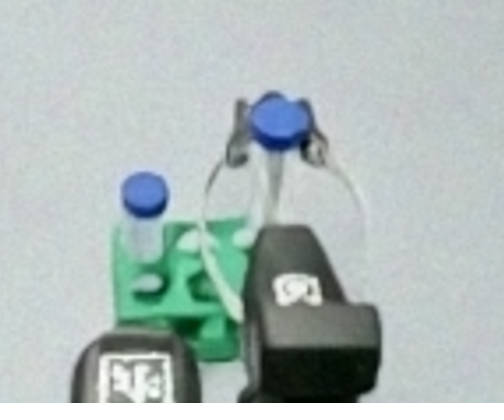

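execute_actions([
  {"r1":{"base":{"strafe_m":0.02},"joints":{"lift_m":0.76},"pace":"slow"}},
], cameras=["r1_head_camera"])

zoom_image(camera="r1_head_camera", region=[170,290,270,370])

Scene clock: 403.50 s.
r1.base_odometry: x=+0.980 y=+0.695 heading=+2.048 (m, m, rad; r1's odometry frame)
r1.turned_by_wheels: +0.000 (rad since the last result)
r1.turned_by_imu: -0.001 (rad since the last result)
r1.base_tilt: forward=-0.1 right=-0.4 (deg)
r1.lidar_m: 0.41 0.42 0.60 2.03 2.23 1.61 1.54 1.62 2.16 2.03 0.63 0.45
r1.base_status: done
r1.joint_positions: lift_m=+0.760 arm_m=+0.263 wrist_yaw_rad=+0.000 wrist_pitch_rad=+0.003 wrist_roll_rad=+0.006 gripper_m=-0.010
r1.joint_status: all done
r1.motor_effort: lift_m=+17(18) arm_m=+9(8) wrist_yaw_rad=+1(1) wrist_pitch_rad=-9(9) wrist_roll_rad=-2(0) gripper_m=-8(9) wheel_0=-5(10) wheel_1=+9(11) wheel_2=+0(0) (%)
r1.hand_pose: x=+0.7229 y=-0.0874 z=+0.9376 quat_wxyz=(+1.000, +0.003, +0.001, +0.000) (m; r1's base frame)
r1.wrist_depth_mm: - - - - - - - / - - - - - - - / - - - - - - - / - - - - - - - / - - - - - - - / - - - 189 190 - - / 549 539 229 161 477 452 496
r2.base_odometry: x=-0.940 y=-0.620 heading=+1.951 (m, m, rad; r2's odometry frame)
r2.turned_by_wheels: +0.000 (rad since the last result)
r2.turned_by_imu: -0.001 (rad since the last result)
r2.base_tilt: forward=+0.7 right=-0.1 (deg)
r2.lidar_m: 1.00 1.05 1.83 2.37 0.50 0.36 0.35 0.36 2.37 2.30 1.66 1.04
r2.base_status: not commanded
r2.joint_positions: lift_m=+0.745 arm_m=+0.011 wrist_yaw_rad=+0.000 wrist_pitch_rad=+0.002 wrist_roll_rad=+0.005 gripper_m=+0.070
r2.joint_status: not commanded
r2.motor_effort: lift_m=+16(15) arm_m=-5(5) wrist_yaw_rad=+0(0) wrist_pitch_rad=-6(4) wrist_roll_rad=-1(0) gripper_m=-3(3) wheel_0=-3(3) wheel_1=-3(3) wheel_2=+0(0) (%)
r2.hand_pose: x=+0.4702 y=-0.0875 z=+0.9229 quat_wxyz=(+1.000, +0.002, +0.001, +0.000) (m; r2's base frame)
r2.wrist_depth_mm: 1078 1042 - - - 991 976 / 1060 1042 - - - 1008 991 / 1060 1060 - - - 1042 991 / 1042 1042 - - - 1042 976 / 1025 1042 1255 1060 1182 991 960 / 1025 1008 200 1008 200 976 976 / 1042 991 1008 145 976 976 960
pictures: r1_head_camera
Images, in order (width x height): r1_head_camera 420x560.

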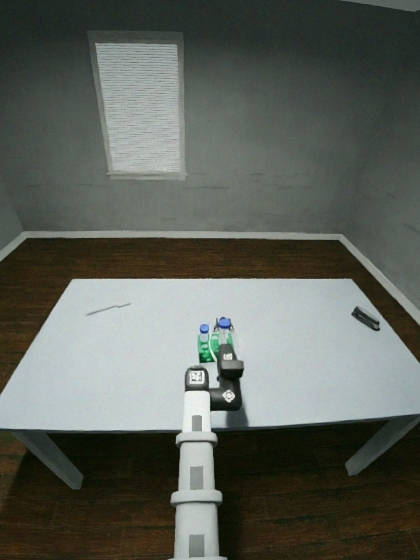

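Region (170, 290, 270, 370) of r1_head_camera's 420x560 image, scaled by 5.040, with more detail than that image has; it fills the top 403 rows of this view, and the rest is white.

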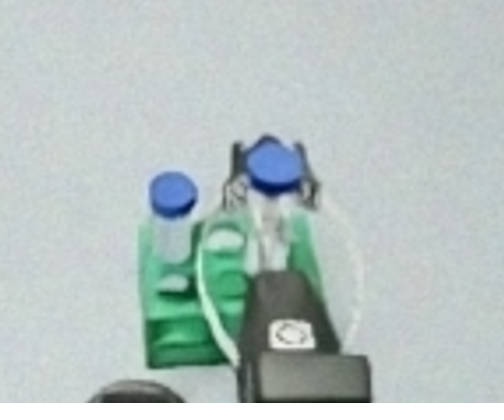

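execute_actions([
  {"r1":{"joints":{"arm_m":0.302},"pace":"slow"}},
], cameras=[])

execute_actions([
  {"r1":{"joints":{"lift_m":0.735},"pace":"slow"}},
], cameras=["r1_head_camera","r1_wrist_camera"])

zoom_image(camera="r1_head_camera", region=[170,290,270,370])

Scene clock: 408.73 s.
r1.base_odometry: x=+0.980 y=+0.695 heading=+2.048 (m, m, rad; r1's odometry frame)
r1.turned_by_wheels: +0.000 (rad since the last result)
r1.turned_by_imu: -0.001 (rad since the last result)
r1.base_tilt: forward=-0.3 right=-0.3 (deg)
r1.lidar_m: 0.42 0.44 0.61 2.05 2.22 1.63 1.54 1.63 2.14 2.04 0.61 0.45
r1.base_status: not commanded
r1.joint_positions: lift_m=+0.760 arm_m=+0.300 wrist_yaw_rad=+0.000 wrist_pitch_rad=+0.003 wrist_roll_rad=+0.006 gripper_m=-0.010
r1.joint_status: all done
r1.motor_effort: lift_m=+17(16) arm_m=+8(7) wrist_yaw_rad=+1(1) wrist_pitch_rad=-9(9) wrist_roll_rad=-1(0) gripper_m=-7(7) wheel_0=-5(5) wheel_1=+10(9) wheel_2=+0(0) (%)
r1.hand_pose: x=+0.7598 y=-0.0874 z=+0.9376 quat_wxyz=(+1.000, +0.003, +0.001, +0.000) (m; r1's base frame)
r1.wrist_depth_mm: - - - - - - - / - - - - - - - / - - - - - - - / - - - - - - - / - - - - - - - / - - - 189 190 - - / 554 539 469 161 480 449 496
r2.base_odometry: x=-0.940 y=-0.620 heading=+1.951 (m, m, rad; r2's odometry frame)
r2.turned_by_wheels: +0.000 (rad since the last result)
r2.turned_by_imu: -0.001 (rad since the last result)
r2.base_tilt: forward=+0.8 right=-0.1 (deg)
r2.lidar_m: 1.01 1.07 1.84 2.37 0.51 0.37 0.35 0.36 2.36 2.29 1.68 1.04
r2.base_status: not commanded
r2.joint_positions: lift_m=+0.745 arm_m=+0.011 wrist_yaw_rad=+0.000 wrist_pitch_rad=+0.002 wrist_roll_rad=+0.005 gripper_m=+0.070
r2.joint_status: not commanded
r2.motor_effort: lift_m=+16(15) arm_m=-5(4) wrist_yaw_rad=+1(1) wrist_pitch_rad=-5(6) wrist_roll_rad=+1(0) gripper_m=-1(2) wheel_0=-3(3) wheel_1=-2(2) wheel_2=+0(0) (%)
r2.hand_pose: x=+0.4702 y=-0.0875 z=+0.9229 quat_wxyz=(+1.000, +0.002, +0.001, +0.000) (m; r2's base frame)
r2.wrist_depth_mm: 1042 1060 - - - 991 976 / 1042 1042 - - - 1008 991 / 1042 1025 - - - 1008 960 / 1042 1025 - - - 1042 960 / 1008 1008 1281 1060 1182 960 960 / 1025 1008 200 991 198 960 946 / 1025 1025 991 145 991 976 960
pictures: none
No camera images: the call's "cameras" was empty. Leave "cameras" out to get every camera's image.

Scene clock: 409.73 s.
r1.base_odometry: x=+0.980 y=+0.695 heading=+2.048 (m, m, rad; r1's odometry frame)
r1.turned_by_wheels: +0.000 (rad since the last result)
r1.turned_by_imu: +0.000 (rad since the last result)
r1.base_tilt: forward=-0.1 right=-0.2 (deg)
r1.lidar_m: 0.41 0.42 0.61 2.04 2.23 1.62 1.54 1.60 2.11 2.03 0.63 0.44
r1.base_status: not commanded
r1.joint_positions: lift_m=+0.735 arm_m=+0.300 wrist_yaw_rad=+0.000 wrist_pitch_rad=+0.003 wrist_roll_rad=+0.006 gripper_m=-0.010
r1.joint_status: all done
r1.motor_effort: lift_m=+16(16) arm_m=+9(9) wrist_yaw_rad=+1(1) wrist_pitch_rad=-9(9) wrist_roll_rad=+1(1) gripper_m=-8(7) wheel_0=-5(5) wheel_1=+9(9) wheel_2=+0(0) (%)
r1.hand_pose: x=+0.7599 y=-0.0874 z=+0.9126 quat_wxyz=(+1.000, +0.003, +0.001, +0.000) (m; r1's base frame)
r1.wrist_depth_mm: - - - - - - - / - - - - - - - / - - - - - - - / - - - - - - - / - - - - - - - / - - - 189 190 647 634 / 492 480 190 161 430 399 442
r2.base_odometry: x=-0.940 y=-0.620 heading=+1.951 (m, m, rad; r2's odometry frame)
r2.turned_by_wheels: +0.000 (rad since the last result)
r2.turned_by_imu: +0.000 (rad since the last result)
r2.base_tilt: forward=+0.7 right=-0.1 (deg)
r2.lidar_m: 0.99 1.07 1.82 2.40 0.50 0.37 0.35 0.36 2.36 2.29 1.70 1.03
r2.base_status: not commanded
r2.joint_positions: lift_m=+0.745 arm_m=+0.011 wrist_yaw_rad=+0.000 wrist_pitch_rad=+0.002 wrist_roll_rad=+0.005 gripper_m=+0.070
r2.joint_status: not commanded
r2.motor_effort: lift_m=+16(16) arm_m=-4(5) wrist_yaw_rad=+0(0) wrist_pitch_rad=-5(6) wrist_roll_rad=+1(1) gripper_m=-1(2) wheel_0=-3(3) wheel_1=-2(2) wheel_2=+0(0) (%)
r2.hand_pose: x=+0.4702 y=-0.0875 z=+0.9229 quat_wxyz=(+1.000, +0.002, +0.001, +0.000) (m; r2's base frame)
r2.wrist_depth_mm: 1042 1025 - - - 976 1008 / 1060 1008 - - - 1008 976 / 1060 1060 - - - 1025 976 / 1042 1025 - - - 1042 960 / 1042 1042 1255 1060 1182 960 960 / 1042 1025 199 1008 200 976 946 / 1025 1042 991 145 976 976 991
pictures: r1_head_camera, r1_wrist_camera
camera_calibration (this result's frames):
r1_wrist_camera: T_world_to_cam=[[0.0150348, -0.998733, -0.0480252, -0.0468664], [-0.0140289, 0.0478152, -0.998758, 0.982416], [0.999789, 0.0156898, -0.0132923, -0.522842], [0, 0, 0, 1]] pos_world=[0.537219, -0.0855781, 0.971995]
Images, in order (width x height): r1_head_camera 420x560, r1_wrist_camera 616x392.

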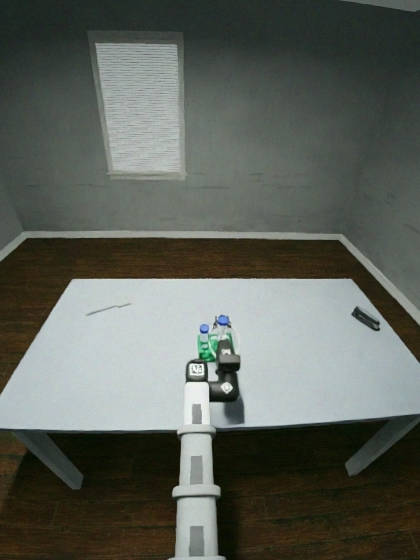

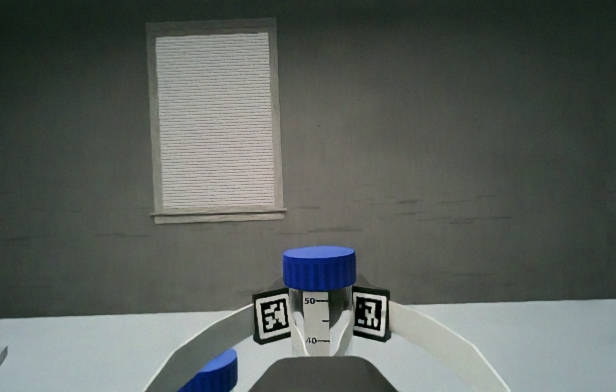

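Region (170, 290, 270, 370) of r1_head_camera's 420x560 image, scaled by 5.040, with more detail than that image has; it fills the top 403 rows of this view, and the rest is white.

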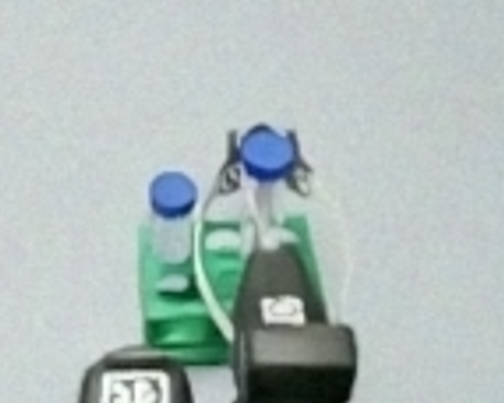

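execute_actions([
  {"r1":{"joints":{"lift_m":0.715},"pace":"slow"}},
], cameras=["r1_head_camera","r1_wrist_camera"])

zoom_image(camera="r1_head_camera", region=[170,290,270,370])

Scene clock: 413.33 s.
r1.base_odometry: x=+0.980 y=+0.695 heading=+2.048 (m, m, rad; r1's odometry frame)
r1.turned_by_wheels: +0.000 (rad since the last result)
r1.turned_by_imu: -0.001 (rad since the last result)
r1.base_tilt: forward=-0.2 right=-0.4 (deg)
r1.lidar_m: 0.40 0.45 0.59 2.03 2.21 1.62 1.54 1.62 2.15 2.03 0.60 0.44
r1.base_status: not commanded
r1.joint_positions: lift_m=+0.715 arm_m=+0.300 wrist_yaw_rad=+0.000 wrist_pitch_rad=+0.000 wrist_roll_rad=+0.006 gripper_m=-0.010
r1.joint_status: all done
r1.motor_effort: lift_m=+15(19) arm_m=+9(9) wrist_yaw_rad=+1(1) wrist_pitch_rad=+0(8) wrist_roll_rad=+1(1) gripper_m=-8(7) wheel_0=-5(5) wheel_1=+9(9) wheel_2=+0(0) (%)
r1.hand_pose: x=+0.7599 y=-0.0874 z=+0.8935 quat_wxyz=(+1.000, +0.003, +0.000, +0.000) (m; r1's base frame)
r1.wrist_depth_mm: - - - - - - - / - - - - - - - / - - - - - - - / - - - - - - - / - - - - - - - / - 661 640 191 191 597 585 / 452 439 193 157 392 368 404
r2.base_odometry: x=-0.940 y=-0.620 heading=+1.951 (m, m, rad; r2's odometry frame)
r2.turned_by_wheels: +0.000 (rad since the last result)
r2.turned_by_imu: -0.001 (rad since the last result)
r2.base_tilt: forward=+0.7 right=+0.0 (deg)
r2.lidar_m: 1.00 1.07 1.78 2.41 0.50 0.37 0.34 0.38 2.38 2.29 1.68 1.04
r2.base_status: not commanded
r2.joint_positions: lift_m=+0.745 arm_m=+0.011 wrist_yaw_rad=+0.000 wrist_pitch_rad=+0.002 wrist_roll_rad=+0.005 gripper_m=+0.070
r2.joint_status: not commanded
r2.motor_effort: lift_m=+16(15) arm_m=-5(5) wrist_yaw_rad=+0(0) wrist_pitch_rad=-6(5) wrist_roll_rad=+1(2) gripper_m=-3(3) wheel_0=-3(3) wheel_1=-2(3) wheel_2=+0(0) (%)
r2.hand_pose: x=+0.4702 y=-0.0875 z=+0.9229 quat_wxyz=(+1.000, +0.002, +0.001, +0.000) (m; r2's base frame)
r2.wrist_depth_mm: 1025 1042 - - - 991 991 / 1042 1025 - - - 1008 976 / 1042 1025 - - - 1042 960 / 1060 1025 - - - 1025 976 / 1042 1025 1255 1042 1182 960 960 / 1042 1008 199 976 200 960 946 / 1025 1025 1008 145 991 960 976
pictures: r1_head_camera, r1_wrist_camera
camera_calibration (this result's frames):
r1_wrist_camera: T_world_to_cam=[[0.0151694, -0.998733, -0.047983, -0.0479246], [-0.0112168, 0.0478155, -0.998793, 0.961222], [0.999822, 0.0156893, -0.0104773, -0.525647], [0, 0, 0, 1]] pos_world=[0.537062, -0.0855782, 0.952255]
Images, in order (width x height): r1_head_camera 420x560, r1_wrist_camera 616x392.

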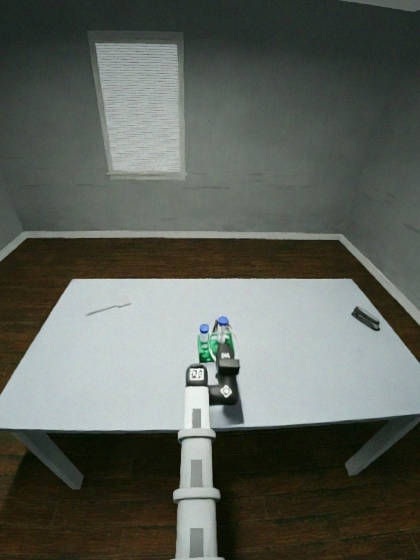

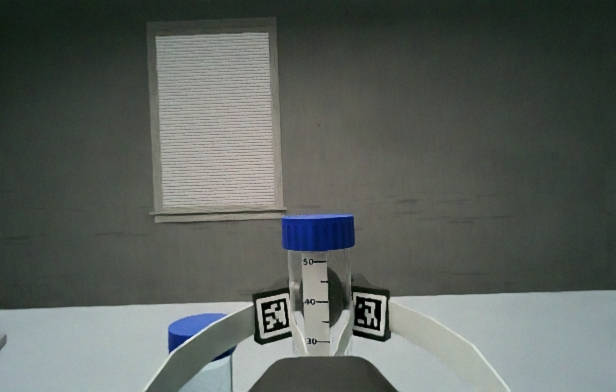

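Region (170, 290, 270, 370) of r1_head_camera's 420x560 image, scaled by 5.040, with more detail than that image has; it fills the top 403 rows of this view, and the rest is white.

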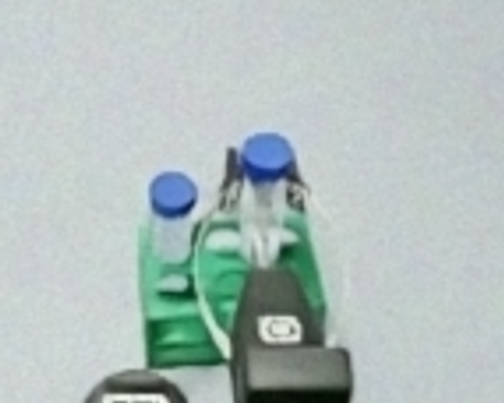

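execute_actions([
  {"r1":{"joints":{"lift_m":0.74},"pace":"slow"}},
], cameras=[])

execute_actions([
  {"r1":{"base":{"strafe_m":-0.006},"joints":{"arm_m":0.316},"pace":"slow"}},
], cameras=["r1_head_camera"])

zoom_image(camera="r1_head_camera", region=[190,300,250,350])

Scene clock: 418.93 s.
r1.base_odometry: x=+0.980 y=+0.695 heading=+2.048 (m, m, rad; r1's odometry frame)
r1.turned_by_wheels: +0.000 (rad since the last result)
r1.turned_by_imu: -0.001 (rad since the last result)
r1.base_tilt: forward=-0.1 right=-0.3 (deg)
r1.lidar_m: 0.41 0.44 0.60 2.03 2.25 1.61 1.54 1.62 2.15 2.02 0.62 0.45
r1.base_status: not commanded
r1.joint_positions: lift_m=+0.740 arm_m=+0.300 wrist_yaw_rad=+0.000 wrist_pitch_rad=+0.002 wrist_roll_rad=+0.006 gripper_m=-0.010
r1.joint_status: all done
r1.motor_effort: lift_m=+22(26) arm_m=+9(9) wrist_yaw_rad=+1(0) wrist_pitch_rad=-8(8) wrist_roll_rad=+1(0) gripper_m=-9(8) wheel_0=-5(5) wheel_1=+9(9) wheel_2=+0(0) (%)
r1.hand_pose: x=+0.7599 y=-0.0874 z=+0.9173 quat_wxyz=(+1.000, +0.003, +0.001, +0.000) (m; r1's base frame)
r1.wrist_depth_mm: - - - - - - - / - - - - - - - / - - - - - - - / - - - - - - - / - - - - - - - / - - - 191 191 654 647 / 504 492 191 158 439 407 452
r2.base_odometry: x=-0.940 y=-0.620 heading=+1.951 (m, m, rad; r2's odometry frame)
r2.turned_by_wheels: +0.000 (rad since the last result)
r2.turned_by_imu: -0.001 (rad since the last result)
r2.base_tilt: forward=+0.8 right=+0.0 (deg)
r2.lidar_m: 1.00 1.05 1.81 2.40 0.51 0.35 0.35 0.36 2.34 2.29 1.68 1.04
r2.base_status: not commanded
r2.joint_positions: lift_m=+0.745 arm_m=+0.011 wrist_yaw_rad=+0.000 wrist_pitch_rad=+0.002 wrist_roll_rad=+0.005 gripper_m=+0.070
r2.joint_status: not commanded
r2.motor_effort: lift_m=+16(16) arm_m=-5(4) wrist_yaw_rad=+0(0) wrist_pitch_rad=-6(6) wrist_roll_rad=+1(0) gripper_m=-3(4) wheel_0=-3(3) wheel_1=-3(3) wheel_2=+0(0) (%)
r2.hand_pose: x=+0.4702 y=-0.0875 z=+0.9229 quat_wxyz=(+1.000, +0.002, +0.001, +0.000) (m; r2's base frame)
r2.wrist_depth_mm: 1042 1042 - - - 991 976 / 1060 1042 - - - 991 976 / 1060 1025 - - - 1025 991 / 1042 1042 - - - 1025 976 / 1042 1025 1255 1078 1182 976 976 / 1025 1025 199 991 199 976 976 / 1042 1008 991 145 1008 976 976
pictures: none
No camera images: the call's "cameras" was empty. Leave "cameras" out to get every camera's image.

Scene clock: 419.97 s.
r1.base_odometry: x=+0.985 y=+0.698 heading=+2.048 (m, m, rad; r1's odometry frame)
r1.turned_by_wheels: +0.000 (rad since the last result)
r1.turned_by_imu: +0.000 (rad since the last result)
r1.base_tilt: forward=-0.1 right=-0.4 (deg)
r1.lidar_m: 0.42 0.46 0.60 2.06 2.22 1.62 1.55 1.60 2.13 2.02 0.62 0.45
r1.base_status: done
r1.joint_positions: lift_m=+0.740 arm_m=+0.314 wrist_yaw_rad=+0.000 wrist_pitch_rad=+0.002 wrist_roll_rad=+0.006 gripper_m=-0.010
r1.joint_status: all done
r1.motor_effort: lift_m=+22(22) arm_m=+9(9) wrist_yaw_rad=+1(1) wrist_pitch_rad=-8(8) wrist_roll_rad=+0(0) gripper_m=-8(6) wheel_0=+6(10) wheel_1=-8(6) wheel_2=+0(0) (%)
r1.hand_pose: x=+0.7738 y=-0.0874 z=+0.9173 quat_wxyz=(+1.000, +0.003, +0.001, +0.000) (m; r1's base frame)
r1.wrist_depth_mm: - - - - - - - / - - - - - - - / - - - - - - - / - - - - - - - / - - - - - - - / - - - 191 191 - 647 / 504 492 189 158 436 407 452
r2.base_odometry: x=-0.940 y=-0.620 heading=+1.951 (m, m, rad; r2's odometry frame)
r2.turned_by_wheels: +0.000 (rad since the last result)
r2.turned_by_imu: +0.000 (rad since the last result)
r2.base_tilt: forward=+0.7 right=-0.4 (deg)
r2.lidar_m: 0.99 1.06 1.81 2.39 0.51 0.37 0.34 0.37 2.37 2.29 1.68 1.04
r2.base_status: not commanded
r2.joint_positions: lift_m=+0.745 arm_m=+0.011 wrist_yaw_rad=+0.000 wrist_pitch_rad=+0.002 wrist_roll_rad=+0.005 gripper_m=+0.070
r2.joint_status: not commanded
r2.motor_effort: lift_m=+16(15) arm_m=-4(5) wrist_yaw_rad=+0(0) wrist_pitch_rad=-5(6) wrist_roll_rad=-1(0) gripper_m=-1(2) wheel_0=-3(3) wheel_1=-3(2) wheel_2=+0(0) (%)
r2.hand_pose: x=+0.4702 y=-0.0875 z=+0.9229 quat_wxyz=(+1.000, +0.002, +0.001, +0.000) (m; r2's base frame)
r2.wrist_depth_mm: 1060 1025 - - - 991 976 / 1042 1025 - - - 1025 976 / 1042 1042 - - - 1025 976 / 1060 1025 - - - 1060 976 / 1042 1042 1255 1060 1182 946 946 / 1042 1025 200 1008 200 960 960 / 1025 1025 991 145 991 976 960
pictures: r1_head_camera
Images, in order (width x height): r1_head_camera 420x560.

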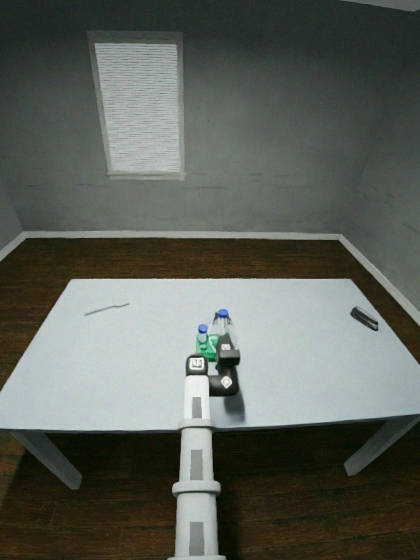

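Region (190, 300, 250, 350) of r1_head_camera's 420x560 image, scaled by 8.400, with more detail than that image has.

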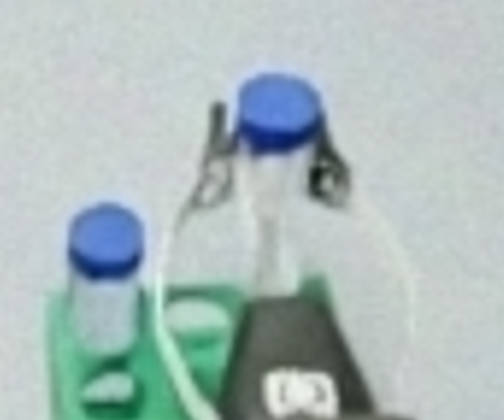

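execute_actions([
  {"r1":{"joints":{"lift_m":0.712},"pace":"slow"}},
], cameras=["r1_head_camera","r1_wrist_camera"])

zoom_image(camera="r1_head_camera", region=[190,300,250,350])

Scene clock: 423.37 s.
r1.base_odometry: x=+0.985 y=+0.698 heading=+2.048 (m, m, rad; r1's odometry frame)
r1.turned_by_wheels: +0.000 (rad since the last result)
r1.turned_by_imu: -0.001 (rad since the last result)
r1.base_tilt: forward=+0.0 right=-0.3 (deg)
r1.lidar_m: 0.42 0.44 0.60 2.05 2.21 1.60 1.54 1.61 2.15 2.03 0.61 0.44
r1.base_status: not commanded
r1.joint_positions: lift_m=+0.712 arm_m=+0.314 wrist_yaw_rad=+0.000 wrist_pitch_rad=+0.000 wrist_roll_rad=+0.006 gripper_m=-0.010
r1.joint_status: all done
r1.motor_effort: lift_m=+15(15) arm_m=+8(9) wrist_yaw_rad=+1(1) wrist_pitch_rad=-2(7) wrist_roll_rad=+1(1) gripper_m=-8(10) wheel_0=+5(6) wheel_1=-8(8) wheel_2=+0(0) (%)
r1.hand_pose: x=+0.7739 y=-0.0874 z=+0.8905 quat_wxyz=(+1.000, +0.003, +0.000, +0.000) (m; r1's base frame)
r1.wrist_depth_mm: - - - - - - - / - - - - - - - / - - - - - - - / - - - - - - - / - - - 213 - - - / - 654 627 191 191 585 569 / 445 407 186 157 387 362 399
r2.base_odometry: x=-0.940 y=-0.620 heading=+1.951 (m, m, rad; r2's odometry frame)
r2.turned_by_wheels: +0.000 (rad since the last result)
r2.turned_by_imu: -0.001 (rad since the last result)
r2.base_tilt: forward=+1.0 right=-0.2 (deg)
r2.lidar_m: 0.98 1.06 1.83 2.40 0.51 0.37 0.34 0.37 2.36 2.30 1.68 1.04
r2.base_status: not commanded
r2.joint_positions: lift_m=+0.745 arm_m=+0.011 wrist_yaw_rad=+0.000 wrist_pitch_rad=+0.002 wrist_roll_rad=+0.005 gripper_m=+0.070
r2.joint_status: not commanded
r2.motor_effort: lift_m=+16(16) arm_m=-5(4) wrist_yaw_rad=+0(0) wrist_pitch_rad=-7(6) wrist_roll_rad=-1(0) gripper_m=-2(4) wheel_0=-3(3) wheel_1=-3(3) wheel_2=+0(0) (%)
r2.hand_pose: x=+0.4702 y=-0.0875 z=+0.9229 quat_wxyz=(+1.000, +0.002, +0.001, +0.000) (m; r2's base frame)
r2.wrist_depth_mm: 1042 1042 - - - 1008 991 / 1025 1042 - - - 1008 976 / 1060 1008 - - - 1042 976 / 1025 1025 - - - 1060 960 / 1025 1025 1255 1060 1182 960 960 / 1042 1008 199 991 199 976 976 / 1025 1025 1008 145 976 976 976
pictures: r1_head_camera, r1_wrist_camera
camera_calibration (this result's frames):
r1_wrist_camera: T_world_to_cam=[[0.0151551, -0.998733, -0.0479875, -0.0482697], [-0.0115109, 0.0478156, -0.99879, 0.95853], [0.999819, 0.0156892, -0.0107716, -0.539413], [0, 0, 0, 1]] pos_world=[0.551081, -0.0855782, 0.949244]
Images, in order (width x height): r1_head_camera 420x560, r1_wrist_camera 616x392.

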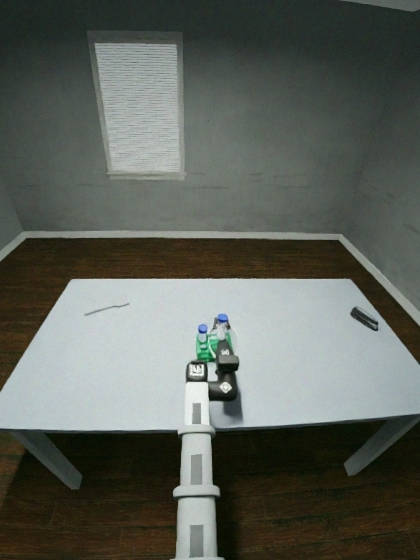

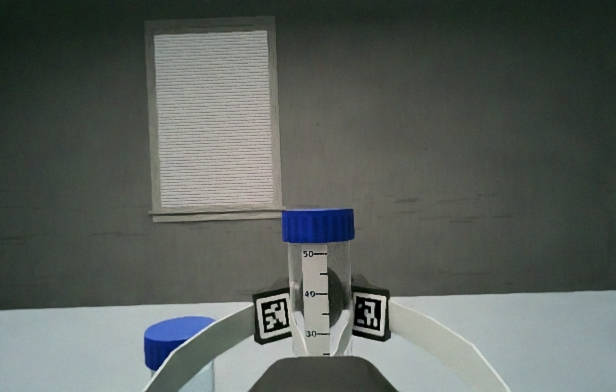

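Region (190, 300, 250, 350) of r1_head_camera's 420x560 image, scaled by 8.400, with more detail than that image has.

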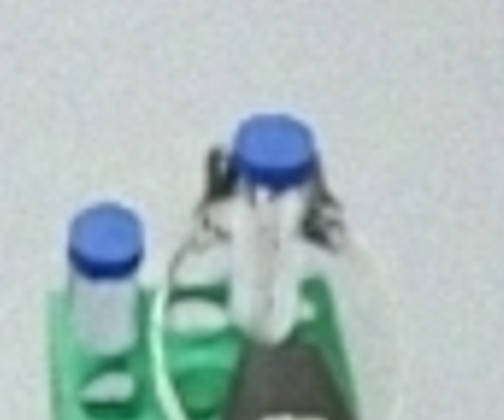

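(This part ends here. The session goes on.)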